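# Seat a loose fuse into an empty clip fuse holder

## Task

Push the loose fuse down into the empty fuse holder until it rests level in both of its clips, with the holder lying flat on the bench; it only counts if the fuse stays seated on its own after the gripper lets go, not if the robot is still holding it there.

## Robot and tools

ROBOT. There is one arm with six revolute joints and a two-finger gripper. In column order the joints are: waist, shoulder, elbow, forearm roll, wrist pitch, wrist roll. The fingers point along the gripper's +z axis and close along its y axis. The reported hand point sits between the finger pads as if they were shut, roughly 2 cm short of the fingertips. When the fingers close, the tips creep about 10 mm farther out along +z.

FRAME. Every reported position and orientation uses the scene frame. Its origin is on the table surface straight below the arm base. +z is up, and +y is to the left when you face along +x. The base itself may be slightly tilted. The printed hand position can be a little off, and the error grows at long reach.

TOOL execute_actions. Argument "actions" is a list that is empty or holds exactly one entry. An optional boolean "pictures" decides whether camera images come back; by default they do.
- Empty list: nothing is commanded, and you just get the current state.
- Motion entry: {"rows": [[...], ...], "steps": N}. This is a single list for the one arm. Each row has 7 numbers: six absolute joint target angles in radians, in the column order above, then the gripper opening. The opening runs from -1 (closed) to +1 (fully open, about 0.084 m between pads). These are targets to go to, not offsets. There can be 1 to 15 rows, and N is 1 to 15 (15 if left out). Each step lasts 1/30 s and uses one row. If there are fewer rows than steps, the last row is held for the rest.
- Wait entry: {"steps": N} with no rows, N up to 300. No new command is sent, and the call returns after that many steps.

JOINT RANGES (rad): waist -6.283..6.283, shoulder -2.304..2.304, elbow -4.224..0.061, forearm roll -6.283..6.283, wrist pitch -2.164..2.164, wrist roll -6.283..6.283. A target more than 0.010 rad outside a range is refused, unless it moves back toward the range compared with the last reading. A refused call moves nothing. The true ends can differ from these by up to 0.010 rad, and an over-range target is clipped to the real end. When that happens the result says "joint sent to its limit".

MOTION LIMITS. Joint targets change by at most 3.14 rad/s, and acceleration from rest takes 0.16 s. All joints are slowed together so that they arrive at the same time. On each step the target is kept within 0.623 rad of the measured angle. If a step's targets would move the hand more than 70 mm from where it now is, they get scaled down. Between calls the arm keeps chasing the last row you sent until it stalls or barely moves. After that, a new action is needed to push on.

RESULT LINES. The state gives end_effector_position (m) and end_effector_quat_wxyz, plus linear (m/s) and angular (rad/s) velocity. "Joint positions" and "Joint velocities" list the six joints (rad, rad/s) and then the pad gap (m, m/s). grip_measured is the measured opening, on the same -1..1 scale you command. Joint torques are listed in joint order; they include an offset and noise and are non-zero even in free air. "joint command not followed" means the clearance check altered or blocked targets; the mounting block or post counts as part of the arm. "HELD" marks steps on which your row was not sent, fully or partly. "MOTOR HOT" appears from 65 °C. At 80 °C an OVER-TEMPERATURE FAULT brakes the arm until it cools. A TORQUE FAULT happens when contact torque reaches a joint's load limit (N m: waist 57, shoulder 57, elbow 47.5, forearm roll 25.6, wrist pitch 18, wrist roll 18; the weight of a held object is included). The arm then backs that joint off slightly, pauses 10 s and drops the rest of the call.

GRIPPING. To hold something, command an opening clearly below grip_measured; a bigger gap gives a firmer squeeze, up to roughly 24 N per pad for objects up to about 6 cm. Commanding exactly the read grip_measured still presses lightly. Closing fast can hit harder than intended.

TOOL zoom_image: {"camera": one of "cam_high", "cam_low", "cam_wrist", "region": [x0, y0, x1, y1]}. The region is in pixels of that camera's latest 672x504 image, measured from the top-left corner, and can be at most 504x504. It returns a closer view.

TOOL show_instructions: no arguments. It shows the reference pages for the scene, such as the fuse holder page.

TOOL finished_scene: {"scene": n}. Replying without any tool call ends everything.

CAMERAS. cam_high and cam_low are fixed; cam_wrist rides on the hand. All three give 672x504 images. The calibration data (K, distortion, world-to-camera transforms) can be a few degrees or millimetres off.

CAUTIONS. Random tugs may hit a held part, and loose items may get nudged. Never let anything drop or get knocked off the table. Avoid slamming, hard pushes or jerky fast closes. Press the fuse down gently and evenly so it seats in both clips without tipping the holder. Release it and check that it stays seated before ending. Holding a load for a long time heats the motors.

Each tool is called as name([rows], argument=value, ...), one row to a line, values as JSON.

Reference images:

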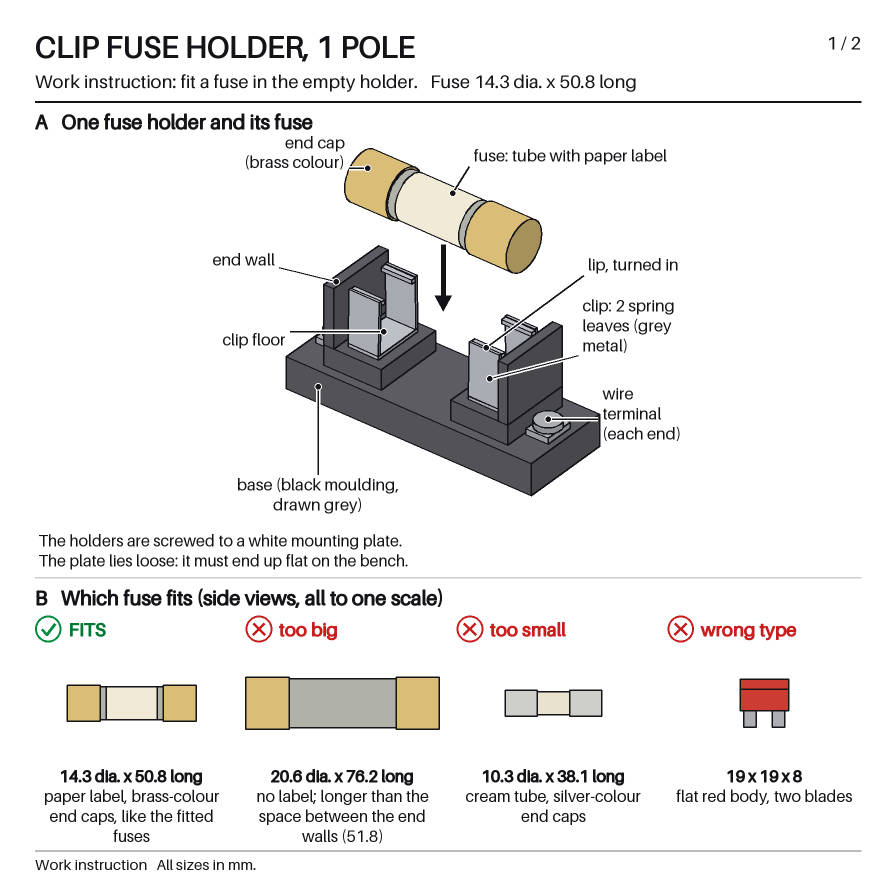

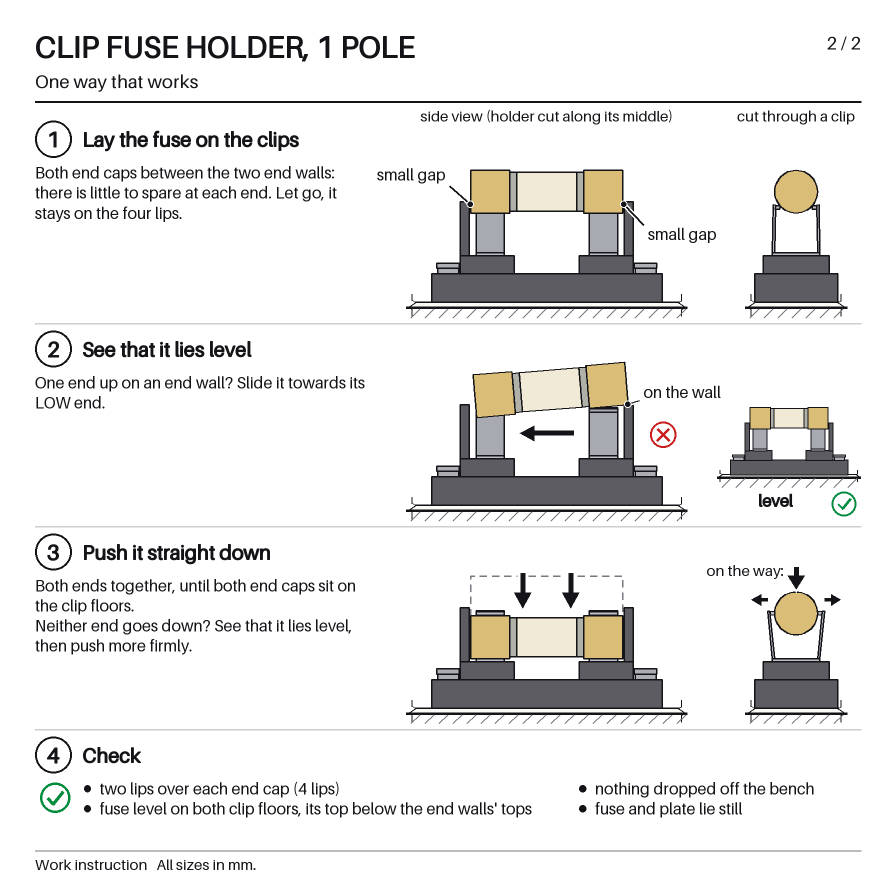

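## Session

execute_actions(actions=[])

Scene clock: 0.00 s of 4306.00 s.
end_effector_position=(+0.2340, -0.0445, +0.1252) grip_measured=+1.00 end_effector_quat_wxyz=(-0.389, -0.382, +0.814, +0.200) end_effector_velocity=(+0.000, -0.000, +0.000) end_effector_angular_velocity=(+0.000, -0.001, -0.000)
Joint positions: [-0.297 -1.164 -1.032  0.208 -1.009  1.306  0.084]
Joint velocities: [-0.001  0.     0.     0.     0.    -0.001  0.   ]
Joint torques (N m, as the arm reports them, + toward a larger angle): no reading

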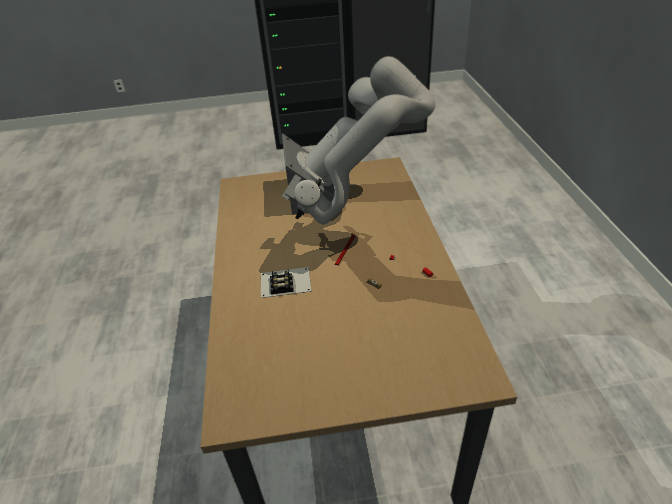

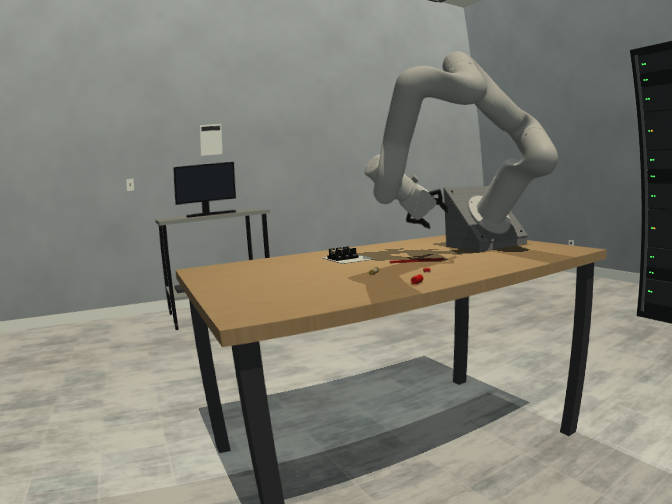

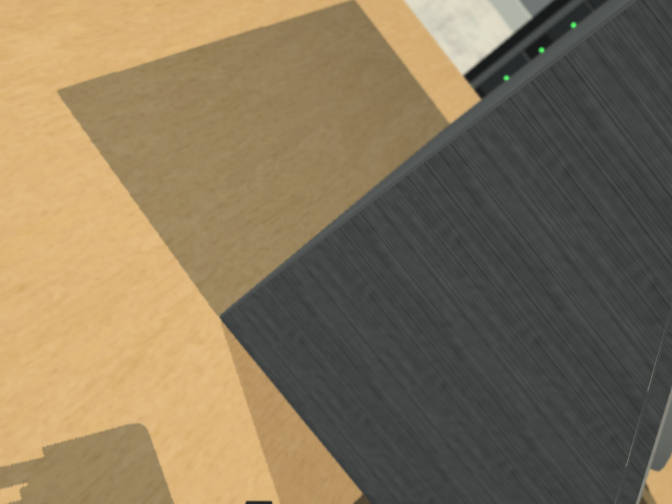

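zoom_image(camera="cam_high", region=[250, 230, 450, 320])

zoom_image(camera="cam_low", region=[310, 230, 450, 300])

Region (250, 230, 450, 320) of cam_high's 672x504 image, scaled by 2.520, with more detail than that image has; it fills the top 227 rows of this view, and the rest is white.

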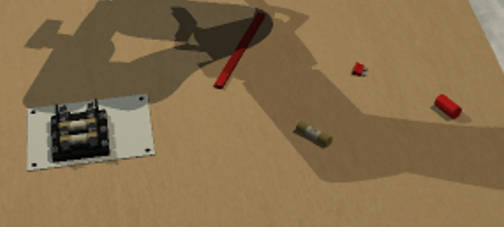

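Region (310, 230, 450, 300) of cam_low's 672x504 image, scaled by 3.600, with more detail than that image has.

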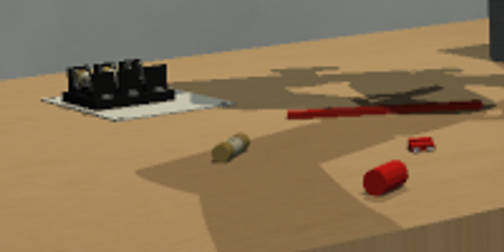

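execute_actions([
  {"rows":[[-0.25,-1.05,-1.3,0.4,-1.0,1.35,0.3]]},
], pictures=false)

execute_actions([
  {"rows":[[-0.033,-1.103,-1.702,1.019,-0.977,1.55,0.3]]},
], pictures=false)

execute_actions([
  {"rows":[[-0.033,-1.103,-1.702,1.019,-0.977,1.55,0.3]]},
])

Scene clock: 99.40 s of 4306.00 s.
end_effector_position=(+0.3988, -0.0385, +0.1456) grip_measured=+0.29 end_effector_quat_wxyz=(-0.298, -0.423, +0.852, +0.074) end_effector_velocity=(+0.349, +0.061, +0.078) end_effector_angular_velocity=(-0.185, -0.623, +0.224)
Joint positions: [-0.26  -1.074 -1.244  0.359 -1.002  1.341  0.056]
Joint velocities: [ 0.078  0.19  -0.444  0.316  0.015  0.072 -0.   ]
Joint torques (N m, as the arm reports them, + toward a larger angle): [-27.35  30.93 -11.47   1.46  -0.66  -0.44]
Steps of this call (steps 1 to 90: nothing new was sent; then 95.90 s passed at rest; steps 91 to 105: all 15 steps of this action). Readings (joint positions):
91: [-0.297 -1.164 -1.032 0.208 -1.009 1.306]
92: [-0.296 -1.162 -1.037 0.212 -1.009 1.307]
94: [-0.291 -1.150 -1.066 0.234 -1.008 1.312]
98: [-0.279 -1.120 -1.134 0.281 -1.005 1.322]
105: the state above

Scene clock: 99.90 s of 4306.00 s.
end_effector_position=(+0.5631, +0.0333, +0.1185) grip_measured=+0.29 end_effector_quat_wxyz=(-0.159, -0.401, +0.902, +0.006) end_effector_velocity=(+0.317, +0.194, -0.054) end_effector_angular_velocity=(+0.092, -0.639, -0.151)
Joint positions: [-0.15  -1.083 -1.472  0.679 -0.99   1.442  0.056]
Joint velocities: [ 0.231 -0.04  -0.454  0.673  0.026  0.214 -0.   ]
Joint torques (N m, as the arm reports them, + toward a larger angle): [-29.75  39.43 -15.27   2.13  -0.28  -0.56]
Steps of this call (steps 1 to 15: all 15 steps of this action). Readings (joint positions):
1: [-0.257 -1.068 -1.258 0.370 -1.001 1.343]
2: [-0.254 -1.065 -1.272 0.384 -1.001 1.347]
4: [-0.239 -1.067 -1.302 0.426 -0.999 1.361]
8: [-0.205 -1.073 -1.365 0.519 -0.996 1.391]
15: the state above

Scene clock: 100.40 s of 4306.00 s.
end_effector_position=(+0.7005, +0.1439, +0.1016) grip_measured=+0.29 end_effector_quat_wxyz=(-0.012, -0.374, +0.927, -0.003) end_effector_velocity=(+0.122, +0.126, -0.007) end_effector_angular_velocity=(+0.139, -0.254, -0.059)
Joint positions: [-0.043 -1.101 -1.682  0.989 -0.978  1.54   0.056]
Joint velocities: [ 0.103 -0.016 -0.203  0.3    0.011  0.095 -0.   ]
Joint torques (N m, as the arm reports them, + toward a larger angle): [-38.91  35.26 -11.78   0.96  -0.03  -0.5 ]
Steps of this call (steps 1 to 15: all 15 steps of this action). Readings (joint positions):
1: [-0.143 -1.084 -1.487 0.701 -0.989 1.449]
2: [-0.135 -1.086 -1.502 0.723 -0.988 1.456]
4: [-0.120 -1.088 -1.533 0.768 -0.986 1.470]
8: [-0.089 -1.093 -1.592 0.856 -0.983 1.498]
15: the state above
camera_calibration (this result's frames):
cam_wrist: T_world_to_cam=[[-0.698662, 0.715345, 0.0123334, 0.414696], [0.71524, 0.698771, -0.0122561, -0.539186], [-0.0173856, 0.000258418, -0.999849, 0.247017], [0, 0, 0, 1]] pos_world=[0.679675, 0.0800537, 0.235257]

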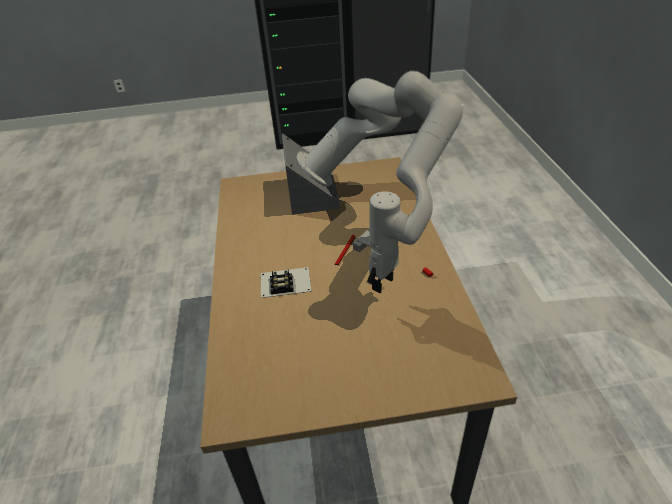

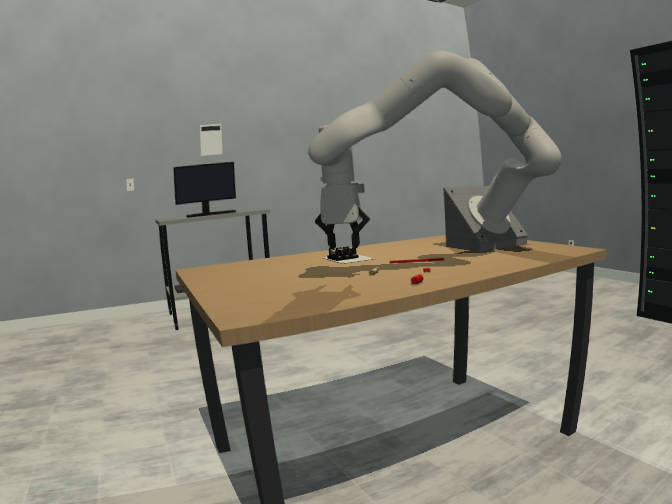

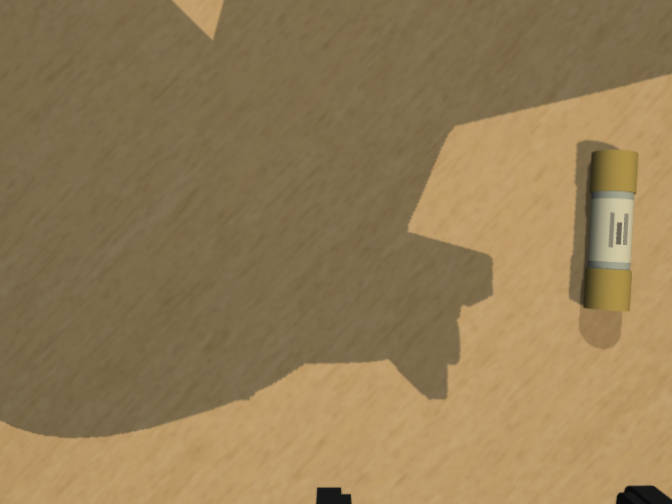

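execute_actions(actions=[])

Scene clock: 126.57 s of 4306.00 s.
end_effector_position=(+0.7122, +0.1560, +0.1008) grip_measured=+0.29 end_effector_quat_wxyz=(+0.002, -0.370, +0.929, -0.001) end_effector_velocity=(+0.000, +0.001, +0.000) end_effector_angular_velocity=(+0.000, -0.001, +0.000)
Joint positions: [-0.033 -1.103 -1.702  1.019 -0.977  1.55   0.056]
Joint velocities: [ 0.     0.001  0.     0.     0.     0.    -0.   ]
Joint torques (N m, as the arm reports them, + toward a larger angle): [-32.93  41.18 -16.23   3.15   0.01  -0.41]
Steps of this call (steps 1 to 30: the robot went on to your last target; steps 31 to 90: nothing new was sent; then 23.17 s passed at rest). Readings (joint positions):
1: [-0.040 -1.101 -1.688 0.997 -0.978 1.543]
2: [-0.038 -1.102 -1.692 1.004 -0.978 1.545]
4: [-0.036 -1.103 -1.697 1.011 -0.977 1.547]
8: [-0.034 -1.103 -1.700 1.017 -0.977 1.549]
90: the state above
The arm was judged still, so your last target was given up. Only a new action makes it travel on or press farther. Fingers that are still opening or closing keep moving.
camera_calibration (this result's frames):
cam_wrist: T_world_to_cam=[[-0.693674, 0.72027, 0.00533087, 0.410623], [0.72025, 0.693539, 0.015622, -0.561619], [0.00755489, 0.0146761, -0.999864, 0.226371], [0, 0, 0, 1]] pos_world=[0.687634, 0.0904229, 0.232925]

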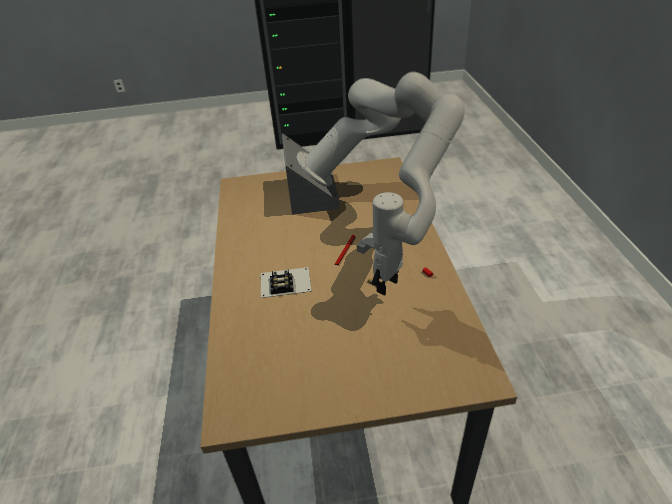

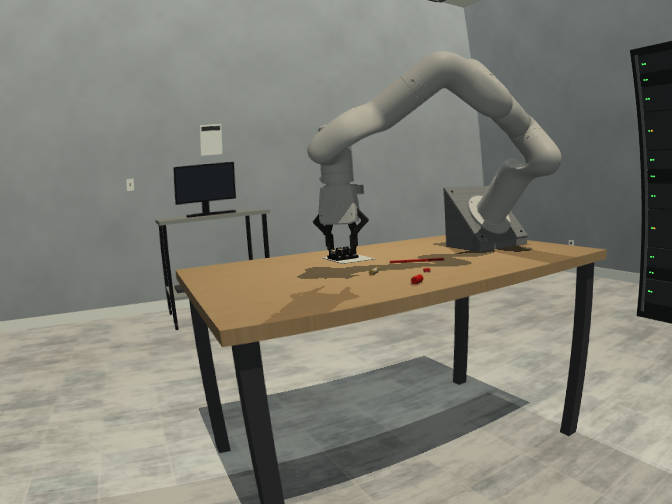

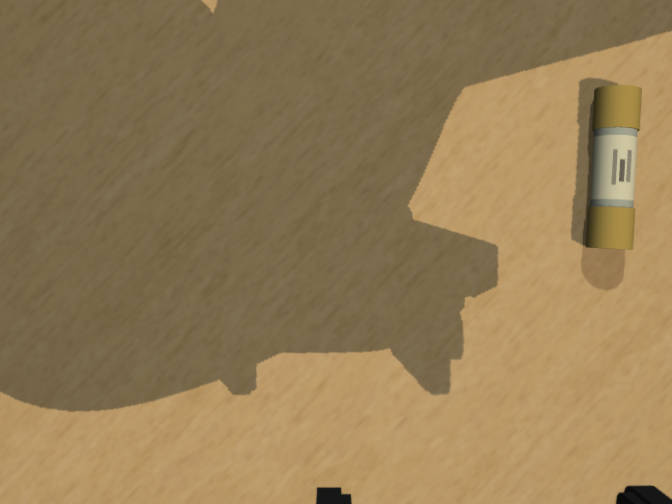

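execute_actions([
  {"rows":[[-0.063,-0.919,-1.299,1.142,-0.886,1.352,0.0]]},
], pictures=false)

execute_actions([
  {"rows":[[-0.063,-0.919,-1.299,1.142,-0.886,1.352,0.0]]},
], pictures=false)

execute_actions([
  {"rows":[[-0.012,-0.978,-1.316,1.219,-0.854,1.309,0.0]]},
])

Scene clock: 153.43 s of 4306.00 s.
end_effector_position=(+0.6114, +0.1408, +0.1002) grip_measured=-0.01 end_effector_quat_wxyz=(+0.002, -0.347, +0.938, -0.000) end_effector_velocity=(-0.052, -0.006, -0.001) end_effector_angular_velocity=(-0.010, -0.002, -0.018)
Joint positions: [-0.062 -0.927 -1.317  1.136 -0.89   1.361  0.044]
Joint velocities: [-0.012  0.084  0.181  0.058  0.046 -0.095 -0.   ]
Joint torques (N m, as the arm reports them, + toward a larger angle): [-28.3   31.55 -17.4    2.49  -0.01  -0.47]
Steps of this call (steps 1 to 90: nothing new was sent; then 23.37 s passed at rest; steps 91 to 105: all 15 steps of this action). Readings (joint positions):
91: [-0.033 -1.103 -1.701 1.019 -0.977 1.550]
92: [-0.033 -1.100 -1.696 1.021 -0.975 1.546]
94: [-0.037 -1.078 -1.646 1.036 -0.964 1.521]
98: [-0.050 -0.998 -1.472 1.089 -0.925 1.438]
105: the state above

Scene clock: 153.93 s of 4306.00 s.
end_effector_position=(+0.6062, +0.1402, +0.1002) grip_measured=-0.01 end_effector_quat_wxyz=(+0.002, -0.346, +0.938, -0.001) end_effector_velocity=(-0.001, +0.000, +0.000) end_effector_angular_velocity=(+0.001, -0.000, -0.001)
Joint positions: [-0.063 -0.919 -1.299  1.142 -0.886  1.352  0.044]
Joint velocities: [-0.001  0.001  0.002  0.002 -0.001 -0.001  0.   ]
Joint torques (N m, as the arm reports them, + toward a larger angle): [-28.16  36.31 -14.29   2.81  -0.17  -0.4 ]
Steps of this call (steps 1 to 15: all 15 steps of this action). Readings (joint positions):
1: [-0.062 -0.925 -1.312 1.138 -0.889 1.358]
2: [-0.062 -0.923 -1.308 1.139 -0.888 1.357]
4: [-0.063 -0.921 -1.304 1.141 -0.887 1.354]
8: [-0.063 -0.920 -1.301 1.142 -0.886 1.353]
15: the state above

Scene clock: 154.43 s of 4306.00 s.
end_effector_position=(+0.6077, +0.1405, +0.0573) grip_measured=-0.01 end_effector_quat_wxyz=(+0.003, -0.346, +0.938, -0.000) end_effector_velocity=(-0.000, -0.000, -0.007) end_effector_angular_velocity=(-0.001, -0.000, +0.000)
Joint positions: [-0.013 -0.977 -1.316  1.218 -0.854  1.31   0.044]
Joint velocities: [ 0.008 -0.009 -0.002  0.012  0.006 -0.007 -0.   ]
Joint torques (N m, as the arm reports them, + toward a larger angle): [-30.85  36.07 -13.46   2.55  -0.08  -0.42]
Steps of this call (steps 1 to 15: all 15 steps of this action). Readings (joint positions):
1: [-0.063 -0.919 -1.299 1.142 -0.886 1.352]
2: [-0.060 -0.923 -1.301 1.148 -0.883 1.348]
4: [-0.043 -0.941 -1.307 1.173 -0.873 1.335]
8: [-0.020 -0.969 -1.312 1.206 -0.860 1.316]
15: the state above
camera_calibration (this result's frames):
cam_wrist: T_world_to_cam=[[-0.655695, 0.755005, 0.00557217, 0.321471], [0.754959, 0.655522, 0.018069, -0.490831], [0.00998948, 0.0160545, -0.999821, 0.182233], [0, 0, 0, 1]] pos_world=[0.579524, 0.0761129, 0.189278]

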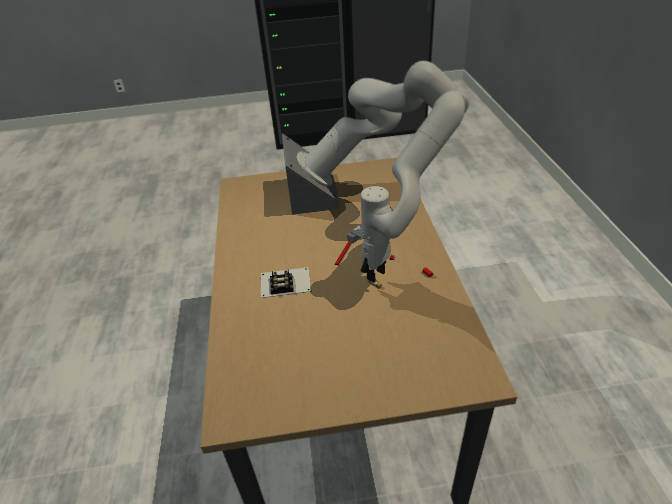

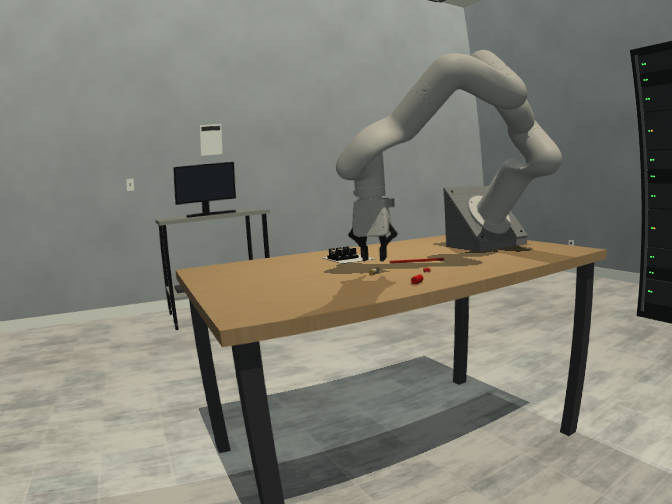

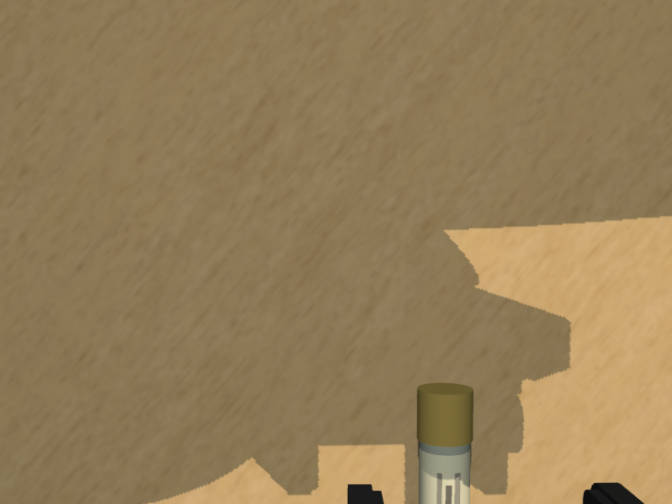

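execute_actions([
  {"rows":[[0.011,-1.005,-1.324,1.253,-0.840,1.290,0.0]]},
])

Scene clock: 160.50 s of 4306.00 s.
end_effector_position=(+0.6070, +0.1401, +0.0370) grip_measured=-0.01 end_effector_quat_wxyz=(+0.003, -0.346, +0.938, -0.001) end_effector_velocity=(-0.000, -0.001, -0.003) end_effector_angular_velocity=(-0.000, -0.000, -0.002)
Joint positions: [ 0.011 -1.005 -1.324  1.252 -0.84   1.29   0.044]
Joint velocities: [ 0.002 -0.005 -0.001  0.006  0.002 -0.003  0.   ]
Joint torques (N m, as the arm reports them, + toward a larger angle): [-29.25  35.56 -12.95   2.76  -0.09  -0.48]
Steps of this call (steps 1 to 15: the robot went on to your last target; steps 16 to 90: nothing new was sent; then 2.57 s passed at rest; steps 91 to 105: all 15 steps of this action). Readings (joint positions):
91: [-0.012 -0.978 -1.316 1.219 -0.854 1.309]
92: [-0.010 -0.980 -1.317 1.223 -0.852 1.307]
94: [-0.002 -0.990 -1.320 1.234 -0.848 1.301]
98: [0.008 -1.001 -1.322 1.248 -0.842 1.293]
105: the state above
camera_calibration (this result's frames):
cam_wrist: T_world_to_cam=[[-0.655075, 0.755545, 0.0052827, 0.320976], [0.755508, 0.654926, 0.0166985, -0.489847], [0.00915668, 0.0149299, -0.999847, 0.162571], [0, 0, 0, 1]] pos_world=[0.578858, 0.0758745, 0.16903]

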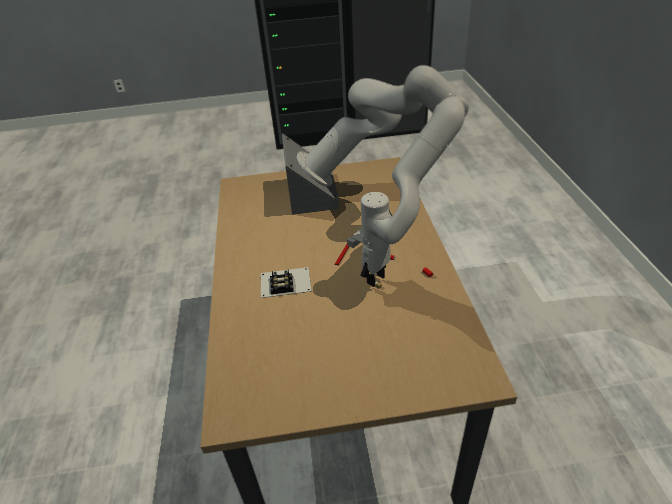

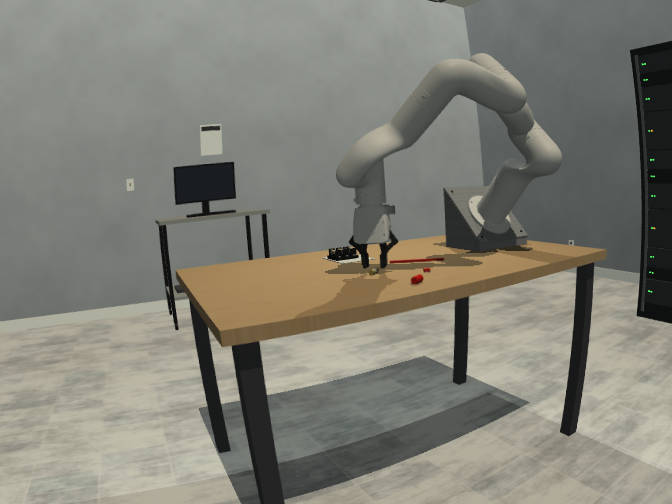

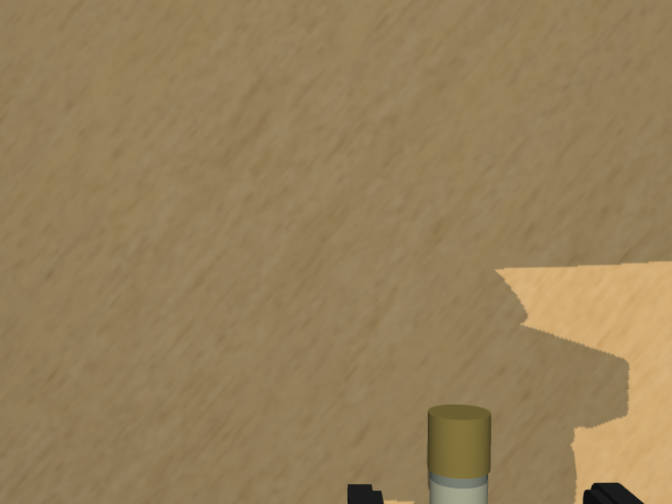

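zoom_image(camera="cam_low", region=[320, 220, 420, 290])

Region (320, 220, 420, 290) of cam_low's 672x504 image, scaled by 5.040, with more detail than that image has; it fills the top 353 rows of this view, and the rest is white.

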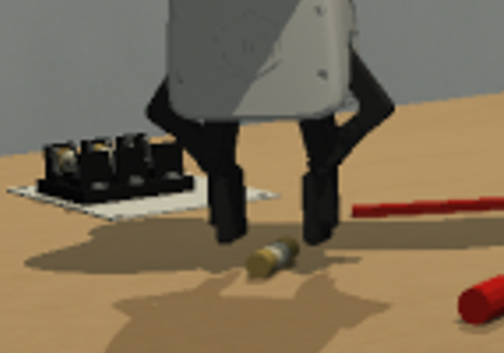

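execute_actions([
  {"rows":[[0.020,-1.016,-1.327,1.266,-0.834,1.282,0.0]],"steps":10},
], pictures=false)

execute_actions([
  {"rows":[[0.020,-1.016,-1.327,1.266,-0.834,1.282,-0.3],[0.020,-1.016,-1.327,1.266,-0.834,1.282,-0.3],[0.020,-1.016,-1.327,1.266,-0.834,1.282,-0.3],[0.020,-1.016,-1.327,1.266,-0.834,1.282,-0.55],[0.020,-1.016,-1.327,1.266,-0.834,1.282,-0.55],[0.020,-1.016,-1.327,1.266,-0.834,1.282,-0.55],[0.020,-1.016,-1.327,1.266,-0.834,1.282,-0.9]]},
])

zoom_image(camera="cam_low", region=[320, 220, 420, 290])

Scene clock: 183.30 s of 4306.00 s.
end_effector_position=(+0.6062, +0.1396, +0.0292) grip_measured=-0.01 end_effector_quat_wxyz=(+0.002, -0.346, +0.938, -0.001) end_effector_velocity=(+0.000, +0.000, -0.006) end_effector_angular_velocity=(-0.001, -0.001, +0.002)
Joint positions: [ 0.019 -1.015 -1.327  1.265 -0.834  1.283  0.044]
Joint velocities: [ 0.007 -0.008 -0.004  0.011  0.005 -0.007  0.   ]
Joint torques (N m, as the arm reports them, + toward a larger angle): [-31.35  35.71 -12.84   2.71  -0.2   -0.44]
Steps of this call (steps 1 to 15: the robot went on to your last target; steps 16 to 90: nothing new was sent; then 19.47 s passed at rest; steps 91 to 100: all 10 steps of this action). Readings (joint positions):
91: [0.011 -1.005 -1.324 1.253 -0.840 1.290]
92: [0.012 -1.006 -1.325 1.255 -0.839 1.289]
94: [0.015 -1.010 -1.325 1.259 -0.837 1.286]
98: [0.019 -1.014 -1.326 1.264 -0.835 1.283]
100: the state above

Scene clock: 183.80 s of 4306.00 s.
end_effector_position=(+0.6062, +0.1395, +0.0287) grip_measured=-0.73 end_effector_quat_wxyz=(+0.002, -0.346, +0.938, -0.001) end_effector_velocity=(-0.000, -0.000, -0.000) end_effector_angular_velocity=(+0.000, +0.001, +0.001)
Joint positions: [ 0.02  -1.016 -1.327  1.266 -0.834  1.282  0.012]
Joint velocities: [-0.    -0.001 -0.    -0.001 -0.001 -0.001  0.   ]
Joint torques (N m, as the arm reports them, + toward a larger angle): [-30.    34.62 -12.43   2.52  -0.01  -0.48]
Steps of this call (steps 1 to 15: all 15 steps of this action). Readings (joint positions):
1: [0.020 -1.015 -1.327 1.265 -0.834 1.282]
2: [0.020 -1.016 -1.327 1.265 -0.834 1.282]
4: [0.020 -1.016 -1.327 1.266 -0.834 1.282]
8: [0.020 -1.016 -1.327 1.266 -0.834 1.282]
15: the state above
camera_calibration (this result's frames):
cam_wrist: T_world_to_cam=[[-0.655029, 0.755588, 0.00486073, 0.320976], [0.755558, 0.654905, 0.0152069, -0.488754], [0.00830681, 0.0136335, -0.999873, 0.154981], [0, 0, 0, 1]] pos_world=[0.578244, 0.0754491, 0.160833]

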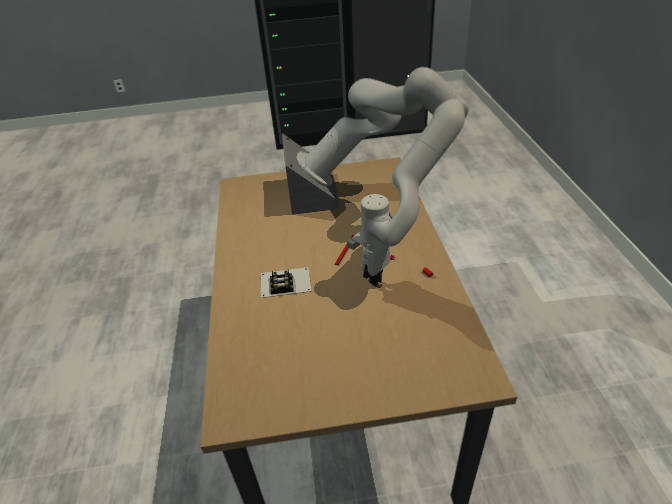

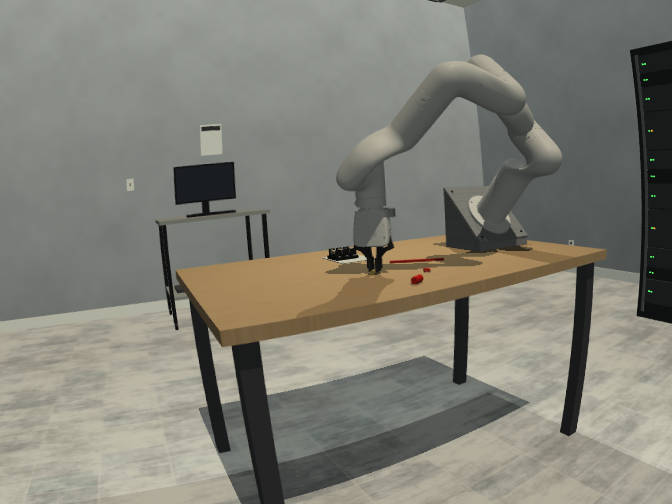

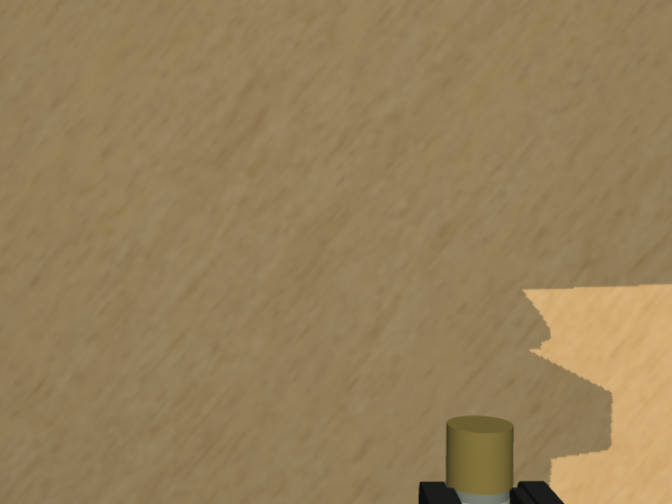

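Region (320, 220, 420, 290) of cam_low's 672x504 image, scaled by 5.040, with more detail than that image has; it fills the top 353 rows of this view, and the rest is white.

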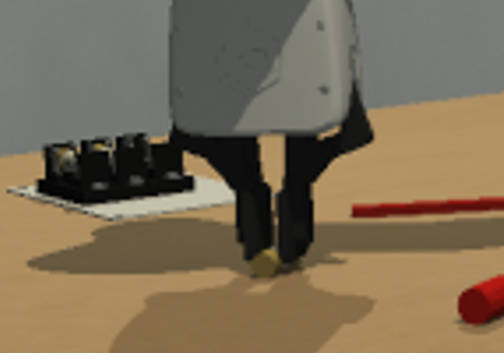

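execute_actions([
  {"rows":[[-0.063,-0.919,-1.299,1.142,-0.886,1.2,-0.9]],"steps":12},
], pictures=false)

execute_actions([
  {"rows":[[-0.438,-1.196,-1.326,0.999,-0.850,0.145,-0.9]]},
], pictures=false)

execute_actions([
  {"rows":[[-0.438,-1.196,-1.326,0.999,-0.850,0.145,-0.9]]},
], pictures=false)

execute_actions([
  {"rows":[[-0.438,-1.196,-1.326,0.999,-0.850,0.145,-0.9]],"steps":10},
])

Scene clock: 207.17 s of 4306.00 s.
end_effector_position=(+0.6063, +0.1402, +0.0969) grip_measured=-0.73 end_effector_quat_wxyz=(+0.002, -0.413, +0.911, -0.001) end_effector_velocity=(-0.009, -0.002, +0.025) end_effector_angular_velocity=(+0.001, +0.018, +0.065)
Joint positions: [-0.059 -0.923 -1.3    1.148 -0.884  1.204  0.012]
Joint velocities: [-0.032  0.036  0.02  -0.058 -0.027 -0.04   0.   ]
Joint torques (N m, as the arm reports them, + toward a larger angle): [-28.69  33.73 -15.04   3.25  -0.15  -0.5 ]
Steps of this call (steps 1 to 15: the robot went on to your last target; steps 16 to 90: nothing new was sent; then 19.97 s passed at rest; steps 91 to 102: all 12 steps of this action). Readings (joint positions):
91: [0.020 -1.016 -1.327 1.265 -0.834 1.282]
92: [0.017 -1.012 -1.325 1.259 -0.837 1.277]
94: [-0.007 -0.985 -1.316 1.224 -0.852 1.254]
98: [-0.049 -0.935 -1.306 1.165 -0.876 1.215]
102: the state above

Scene clock: 207.67 s of 4306.00 s.
end_effector_position=(+0.5675, -0.0006, +0.1194) grip_measured=-0.73 end_effector_quat_wxyz=(-0.002, -0.515, +0.857, -0.008) end_effector_velocity=(-0.123, -0.293, +0.038) end_effector_angular_velocity=(-0.001, +0.017, +0.866)
Joint positions: [-0.257 -1.064 -1.313  1.069 -0.867  0.796  0.012]
Joint velocities: [-0.439 -0.319 -0.031 -0.17   0.04  -1.264 -0.   ]
Joint torques (N m, as the arm reports them, + toward a larger angle): [-27.26  38.42 -16.15   3.36  -0.19  -0.53]
Steps of this call (steps 1 to 15: all 15 steps of this action). Readings (joint positions):
1: [-0.060 -0.923 -1.300 1.146 -0.884 1.202]
2: [-0.064 -0.924 -1.300 1.143 -0.885 1.194]
4: [-0.088 -0.941 -1.303 1.134 -0.883 1.153]
8: [-0.152 -0.989 -1.306 1.110 -0.876 1.042]
15: the state above

Scene clock: 208.17 s of 4306.00 s.
end_effector_position=(+0.5080, -0.1074, +0.1296) grip_measured=-0.73 end_effector_quat_wxyz=(-0.001, +0.700, -0.714, +0.002) end_effector_velocity=(-0.020, -0.034, +0.005) end_effector_angular_velocity=(+0.005, -0.005, +0.227)
Joint positions: [-0.431 -1.191 -1.325  1.002 -0.851  0.17   0.012]
Joint velocities: [-0.062 -0.042 -0.013 -0.027  0.004 -0.271 -0.   ]
Joint torques (N m, as the arm reports them, + toward a larger angle): [-21.45  39.4  -18.18   2.99  -0.27  -0.4 ]
Steps of this call (steps 1 to 15: all 15 steps of this action). Readings (joint positions):
1: [-0.271 -1.075 -1.314 1.064 -0.865 0.752]
2: [-0.286 -1.085 -1.315 1.058 -0.864 0.706]
4: [-0.315 -1.106 -1.317 1.047 -0.861 0.604]
8: [-0.373 -1.149 -1.321 1.024 -0.856 0.386]
15: the state above

Scene clock: 208.50 s of 4306.00 s.
end_effector_position=(+0.5057, -0.1108, +0.1299) grip_measured=-0.73 end_effector_quat_wxyz=(-0.002, +0.707, -0.707, +0.002) end_effector_velocity=(-0.002, -0.002, -0.000) end_effector_angular_velocity=(-0.000, -0.000, +0.004)
Joint positions: [-0.438 -1.196 -1.326  0.999 -0.85   0.146  0.012]
Joint velocities: [-0.004 -0.003  0.    -0.001  0.001 -0.008 -0.   ]
Joint torques (N m, as the arm reports them, + toward a larger angle): [-26.06  37.56 -17.17   3.24  -0.04  -0.36]
Steps of this call (steps 1 to 10: all 10 steps of this action). Readings (joint positions):
1: [-0.433 -1.192 -1.326 1.001 -0.851 0.163]
2: [-0.434 -1.193 -1.326 1.000 -0.850 0.158]
4: [-0.436 -1.194 -1.326 1.000 -0.850 0.151]
8: [-0.437 -1.195 -1.326 0.999 -0.850 0.147]
10: the state above
camera_calibration (this result's frames):
cam_wrist: T_world_to_cam=[[-0.999958, -0.00846275, 0.00350107, 0.533765], [-0.00841904, 0.999889, 0.012315, 0.174542], [-0.00360489, 0.012285, -0.999918, 0.266352], [0, 0, 0, 1]] pos_world=[0.536172, -0.173278, 0.262312]

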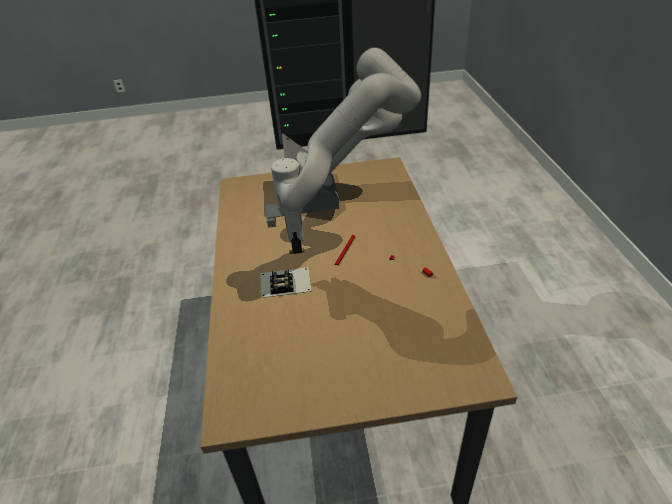

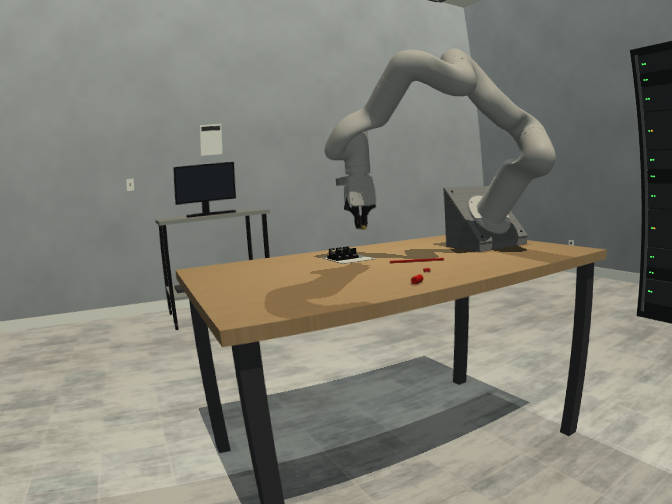

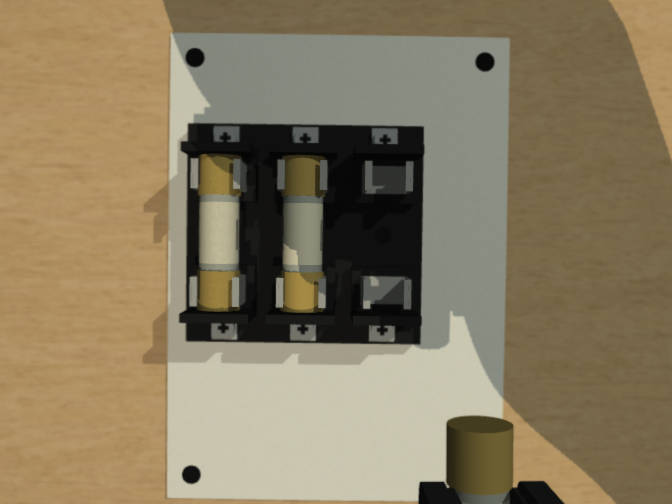

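execute_actions([
  {"rows":[[-0.438,-1.417,-1.535,1.009,-0.844,0.130,-0.9]]},
], pictures=false)

execute_actions([
  {"rows":[[-0.438,-1.417,-1.535,1.009,-0.844,0.130,-0.9]],"steps":12},
])

zoom_image(camera="cam_low", region=[310, 210, 390, 270])

zoom_image(camera="cam_high", region=[240, 230, 340, 305])

Scene clock: 243.33 s of 4306.00 s.
end_effector_position=(+0.5212, -0.1754, +0.0769) grip_measured=-0.73 end_effector_quat_wxyz=(-0.002, +0.708, -0.706, +0.002) end_effector_velocity=(+0.006, -0.015, -0.011) end_effector_angular_velocity=(-0.002, -0.004, +0.006)
Joint positions: [-0.438 -1.411 -1.53   1.009 -0.844  0.13   0.012]
Joint velocities: [ 0.    -0.05  -0.055  0.002  0.    -0.004  0.   ]
Joint torques (N m, as the arm reports them, + toward a larger angle): [-27.52  41.05 -16.09   2.56  -0.07  -0.4 ]
Steps of this call (steps 1 to 15: the robot went on to your last target; steps 16 to 90: nothing new was sent; then 31.33 s passed at rest; steps 91 to 105: all 15 steps of this action). Readings (joint positions):
91: [-0.438 -1.196 -1.327 0.999 -0.850 0.145]
92: [-0.438 -1.202 -1.332 0.999 -0.850 0.145]
94: [-0.438 -1.244 -1.376 1.001 -0.849 0.141]
98: [-0.438 -1.360 -1.478 1.006 -0.845 0.134]
105: the state above

Scene clock: 243.73 s of 4306.00 s.
end_effector_position=(+0.5212, -0.1770, +0.0752) grip_measured=-0.73 end_effector_quat_wxyz=(-0.002, +0.708, -0.706, +0.002) end_effector_velocity=(-0.000, -0.001, -0.001) end_effector_angular_velocity=(-0.000, -0.001, -0.001)
Joint positions: [-0.438 -1.417 -1.535  1.009 -0.844  0.13   0.012]
Joint velocities: [-0.    -0.002 -0.001  0.001  0.    -0.    -0.   ]
Joint torques (N m, as the arm reports them, + toward a larger angle): [-27.89  41.28 -16.73   3.05   0.02  -0.44]
Steps of this call (steps 1 to 12: all 12 steps of this action). Readings (joint positions):
1: [-0.438 -1.413 -1.531 1.009 -0.844 0.130]
2: [-0.438 -1.414 -1.533 1.009 -0.844 0.130]
4: [-0.438 -1.415 -1.534 1.009 -0.844 0.130]
8: [-0.438 -1.416 -1.535 1.009 -0.844 0.130]
12: the state above
camera_calibration (this result's frames):
cam_wrist: T_world_to_cam=[[-0.99995, -0.00963967, 0.00270914, 0.548669], [-0.00960394, 0.999871, 0.0129046, 0.242117], [-0.00283318, 0.0128779, -0.999913, 0.212251], [0, 0, 0, 1]] pos_world=[0.551568, -0.23953, 0.207622]

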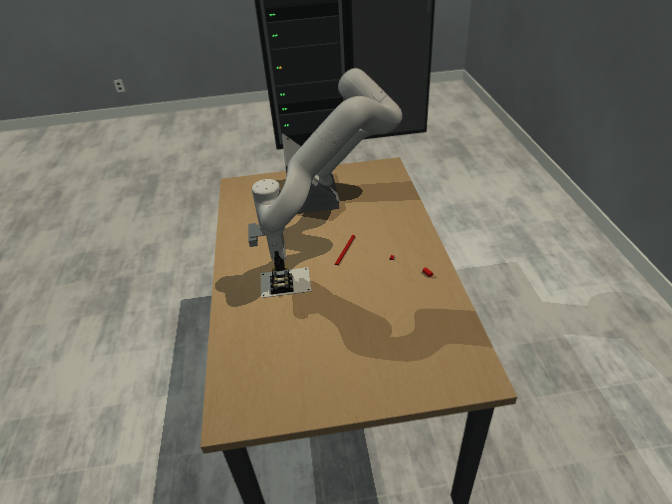

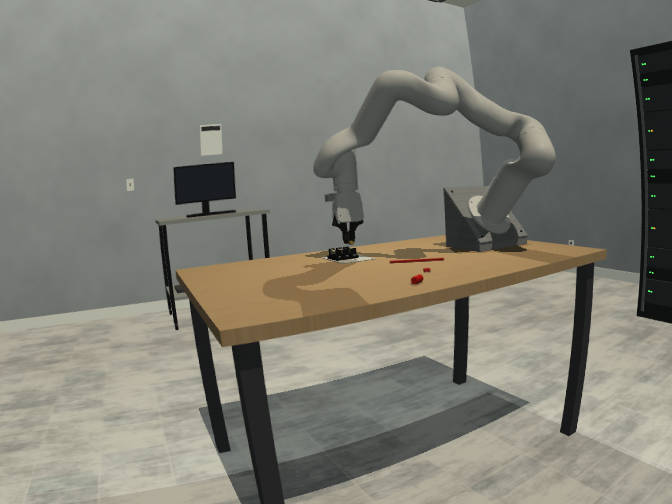

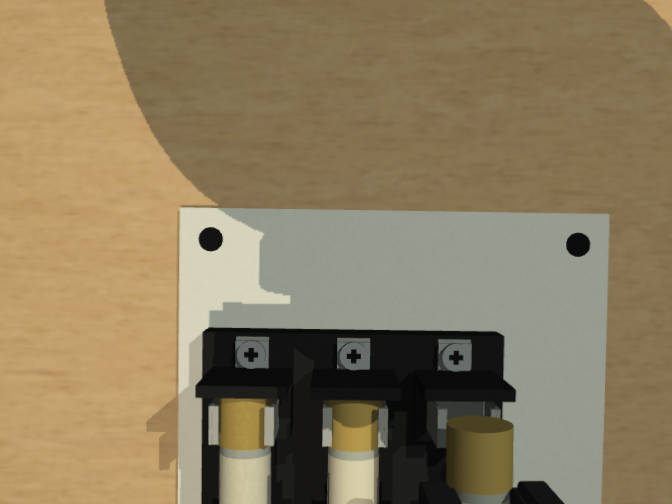

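Region (310, 210, 390, 270) of cam_low's 672x504 image, scaled by 6.300, with more detail than that image has; it fills the top 378 rows of this view, and the rest is white.

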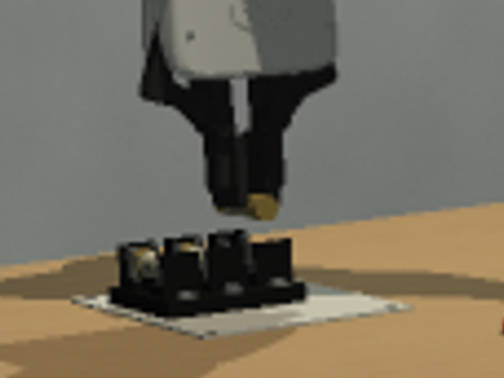

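Region (240, 230, 340, 305) of cam_high's 672x504 image, scaled by 5.040, with more detail than that image has; it fills the top 378 rows of this view, and the rest is white.

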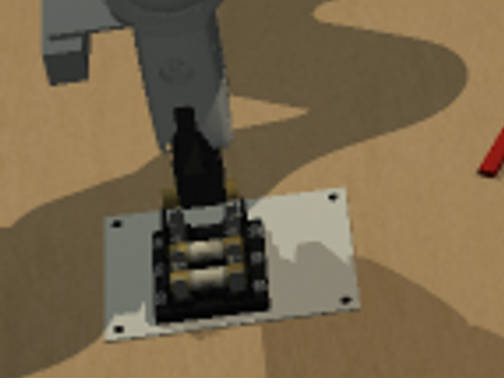

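execute_actions([
  {"rows":[[-0.4223,-1.4292,-1.5314,1.0345,-0.8347,0.1155,-0.9]]},
])

Scene clock: 275.70 s of 4306.00 s.
end_effector_position=(+0.5205, -0.1752, +0.0633) grip_measured=-0.73 end_effector_quat_wxyz=(-0.002, +0.707, -0.707, +0.002) end_effector_velocity=(-0.001, +0.000, -0.002) end_effector_angular_velocity=(+0.001, +0.001, +0.000)
Joint positions: [-0.424 -1.428 -1.532  1.034 -0.835  0.116  0.012]
Joint velocities: [ 0.001 -0.002  0.001  0.002  0.001 -0.002  0.   ]
Joint torques (N m, as the arm reports them, + toward a larger angle): [-15.32  30.66 -12.55   4.29  -0.1   -0.42]
Steps of this call (steps 1 to 15: the robot went on to your last target; steps 16 to 90: nothing new was sent; then 28.47 s passed at rest; steps 91 to 105: all 15 steps of this action). Readings (joint positions):
91: [-0.438 -1.417 -1.535 1.009 -0.844 0.130]
92: [-0.437 -1.418 -1.535 1.012 -0.843 0.128]
94: [-0.431 -1.422 -1.534 1.021 -0.840 0.123]
98: [-0.425 -1.427 -1.532 1.030 -0.836 0.118]
105: the state above
camera_calibration (this result's frames):
cam_wrist: T_world_to_cam=[[-0.999959, -0.00874125, 0.00238907, 0.548227], [-0.00871087, 0.999885, 0.0124445, 0.240053], [-0.00249757, 0.0124232, -0.99992, 0.200026], [0, 0, 0, 1]] pos_world=[0.550796, -0.237718, 0.195713]

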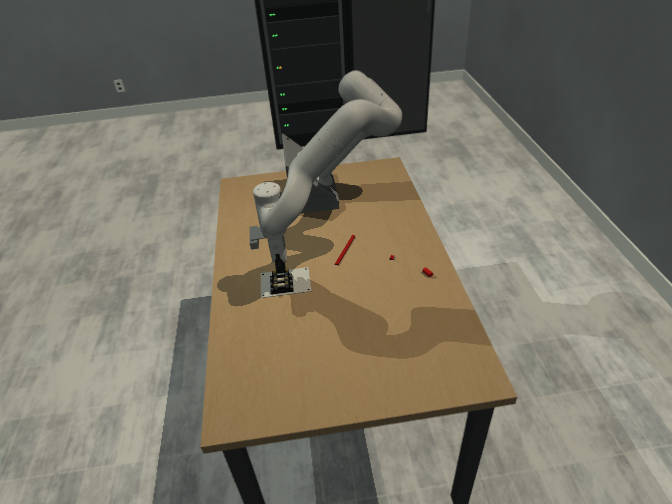

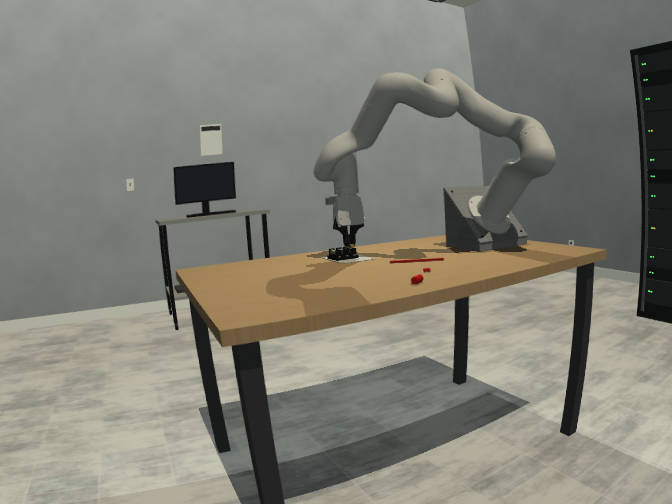

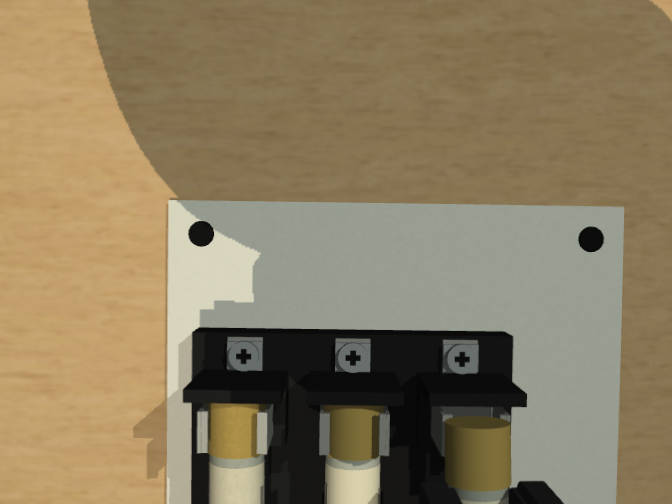

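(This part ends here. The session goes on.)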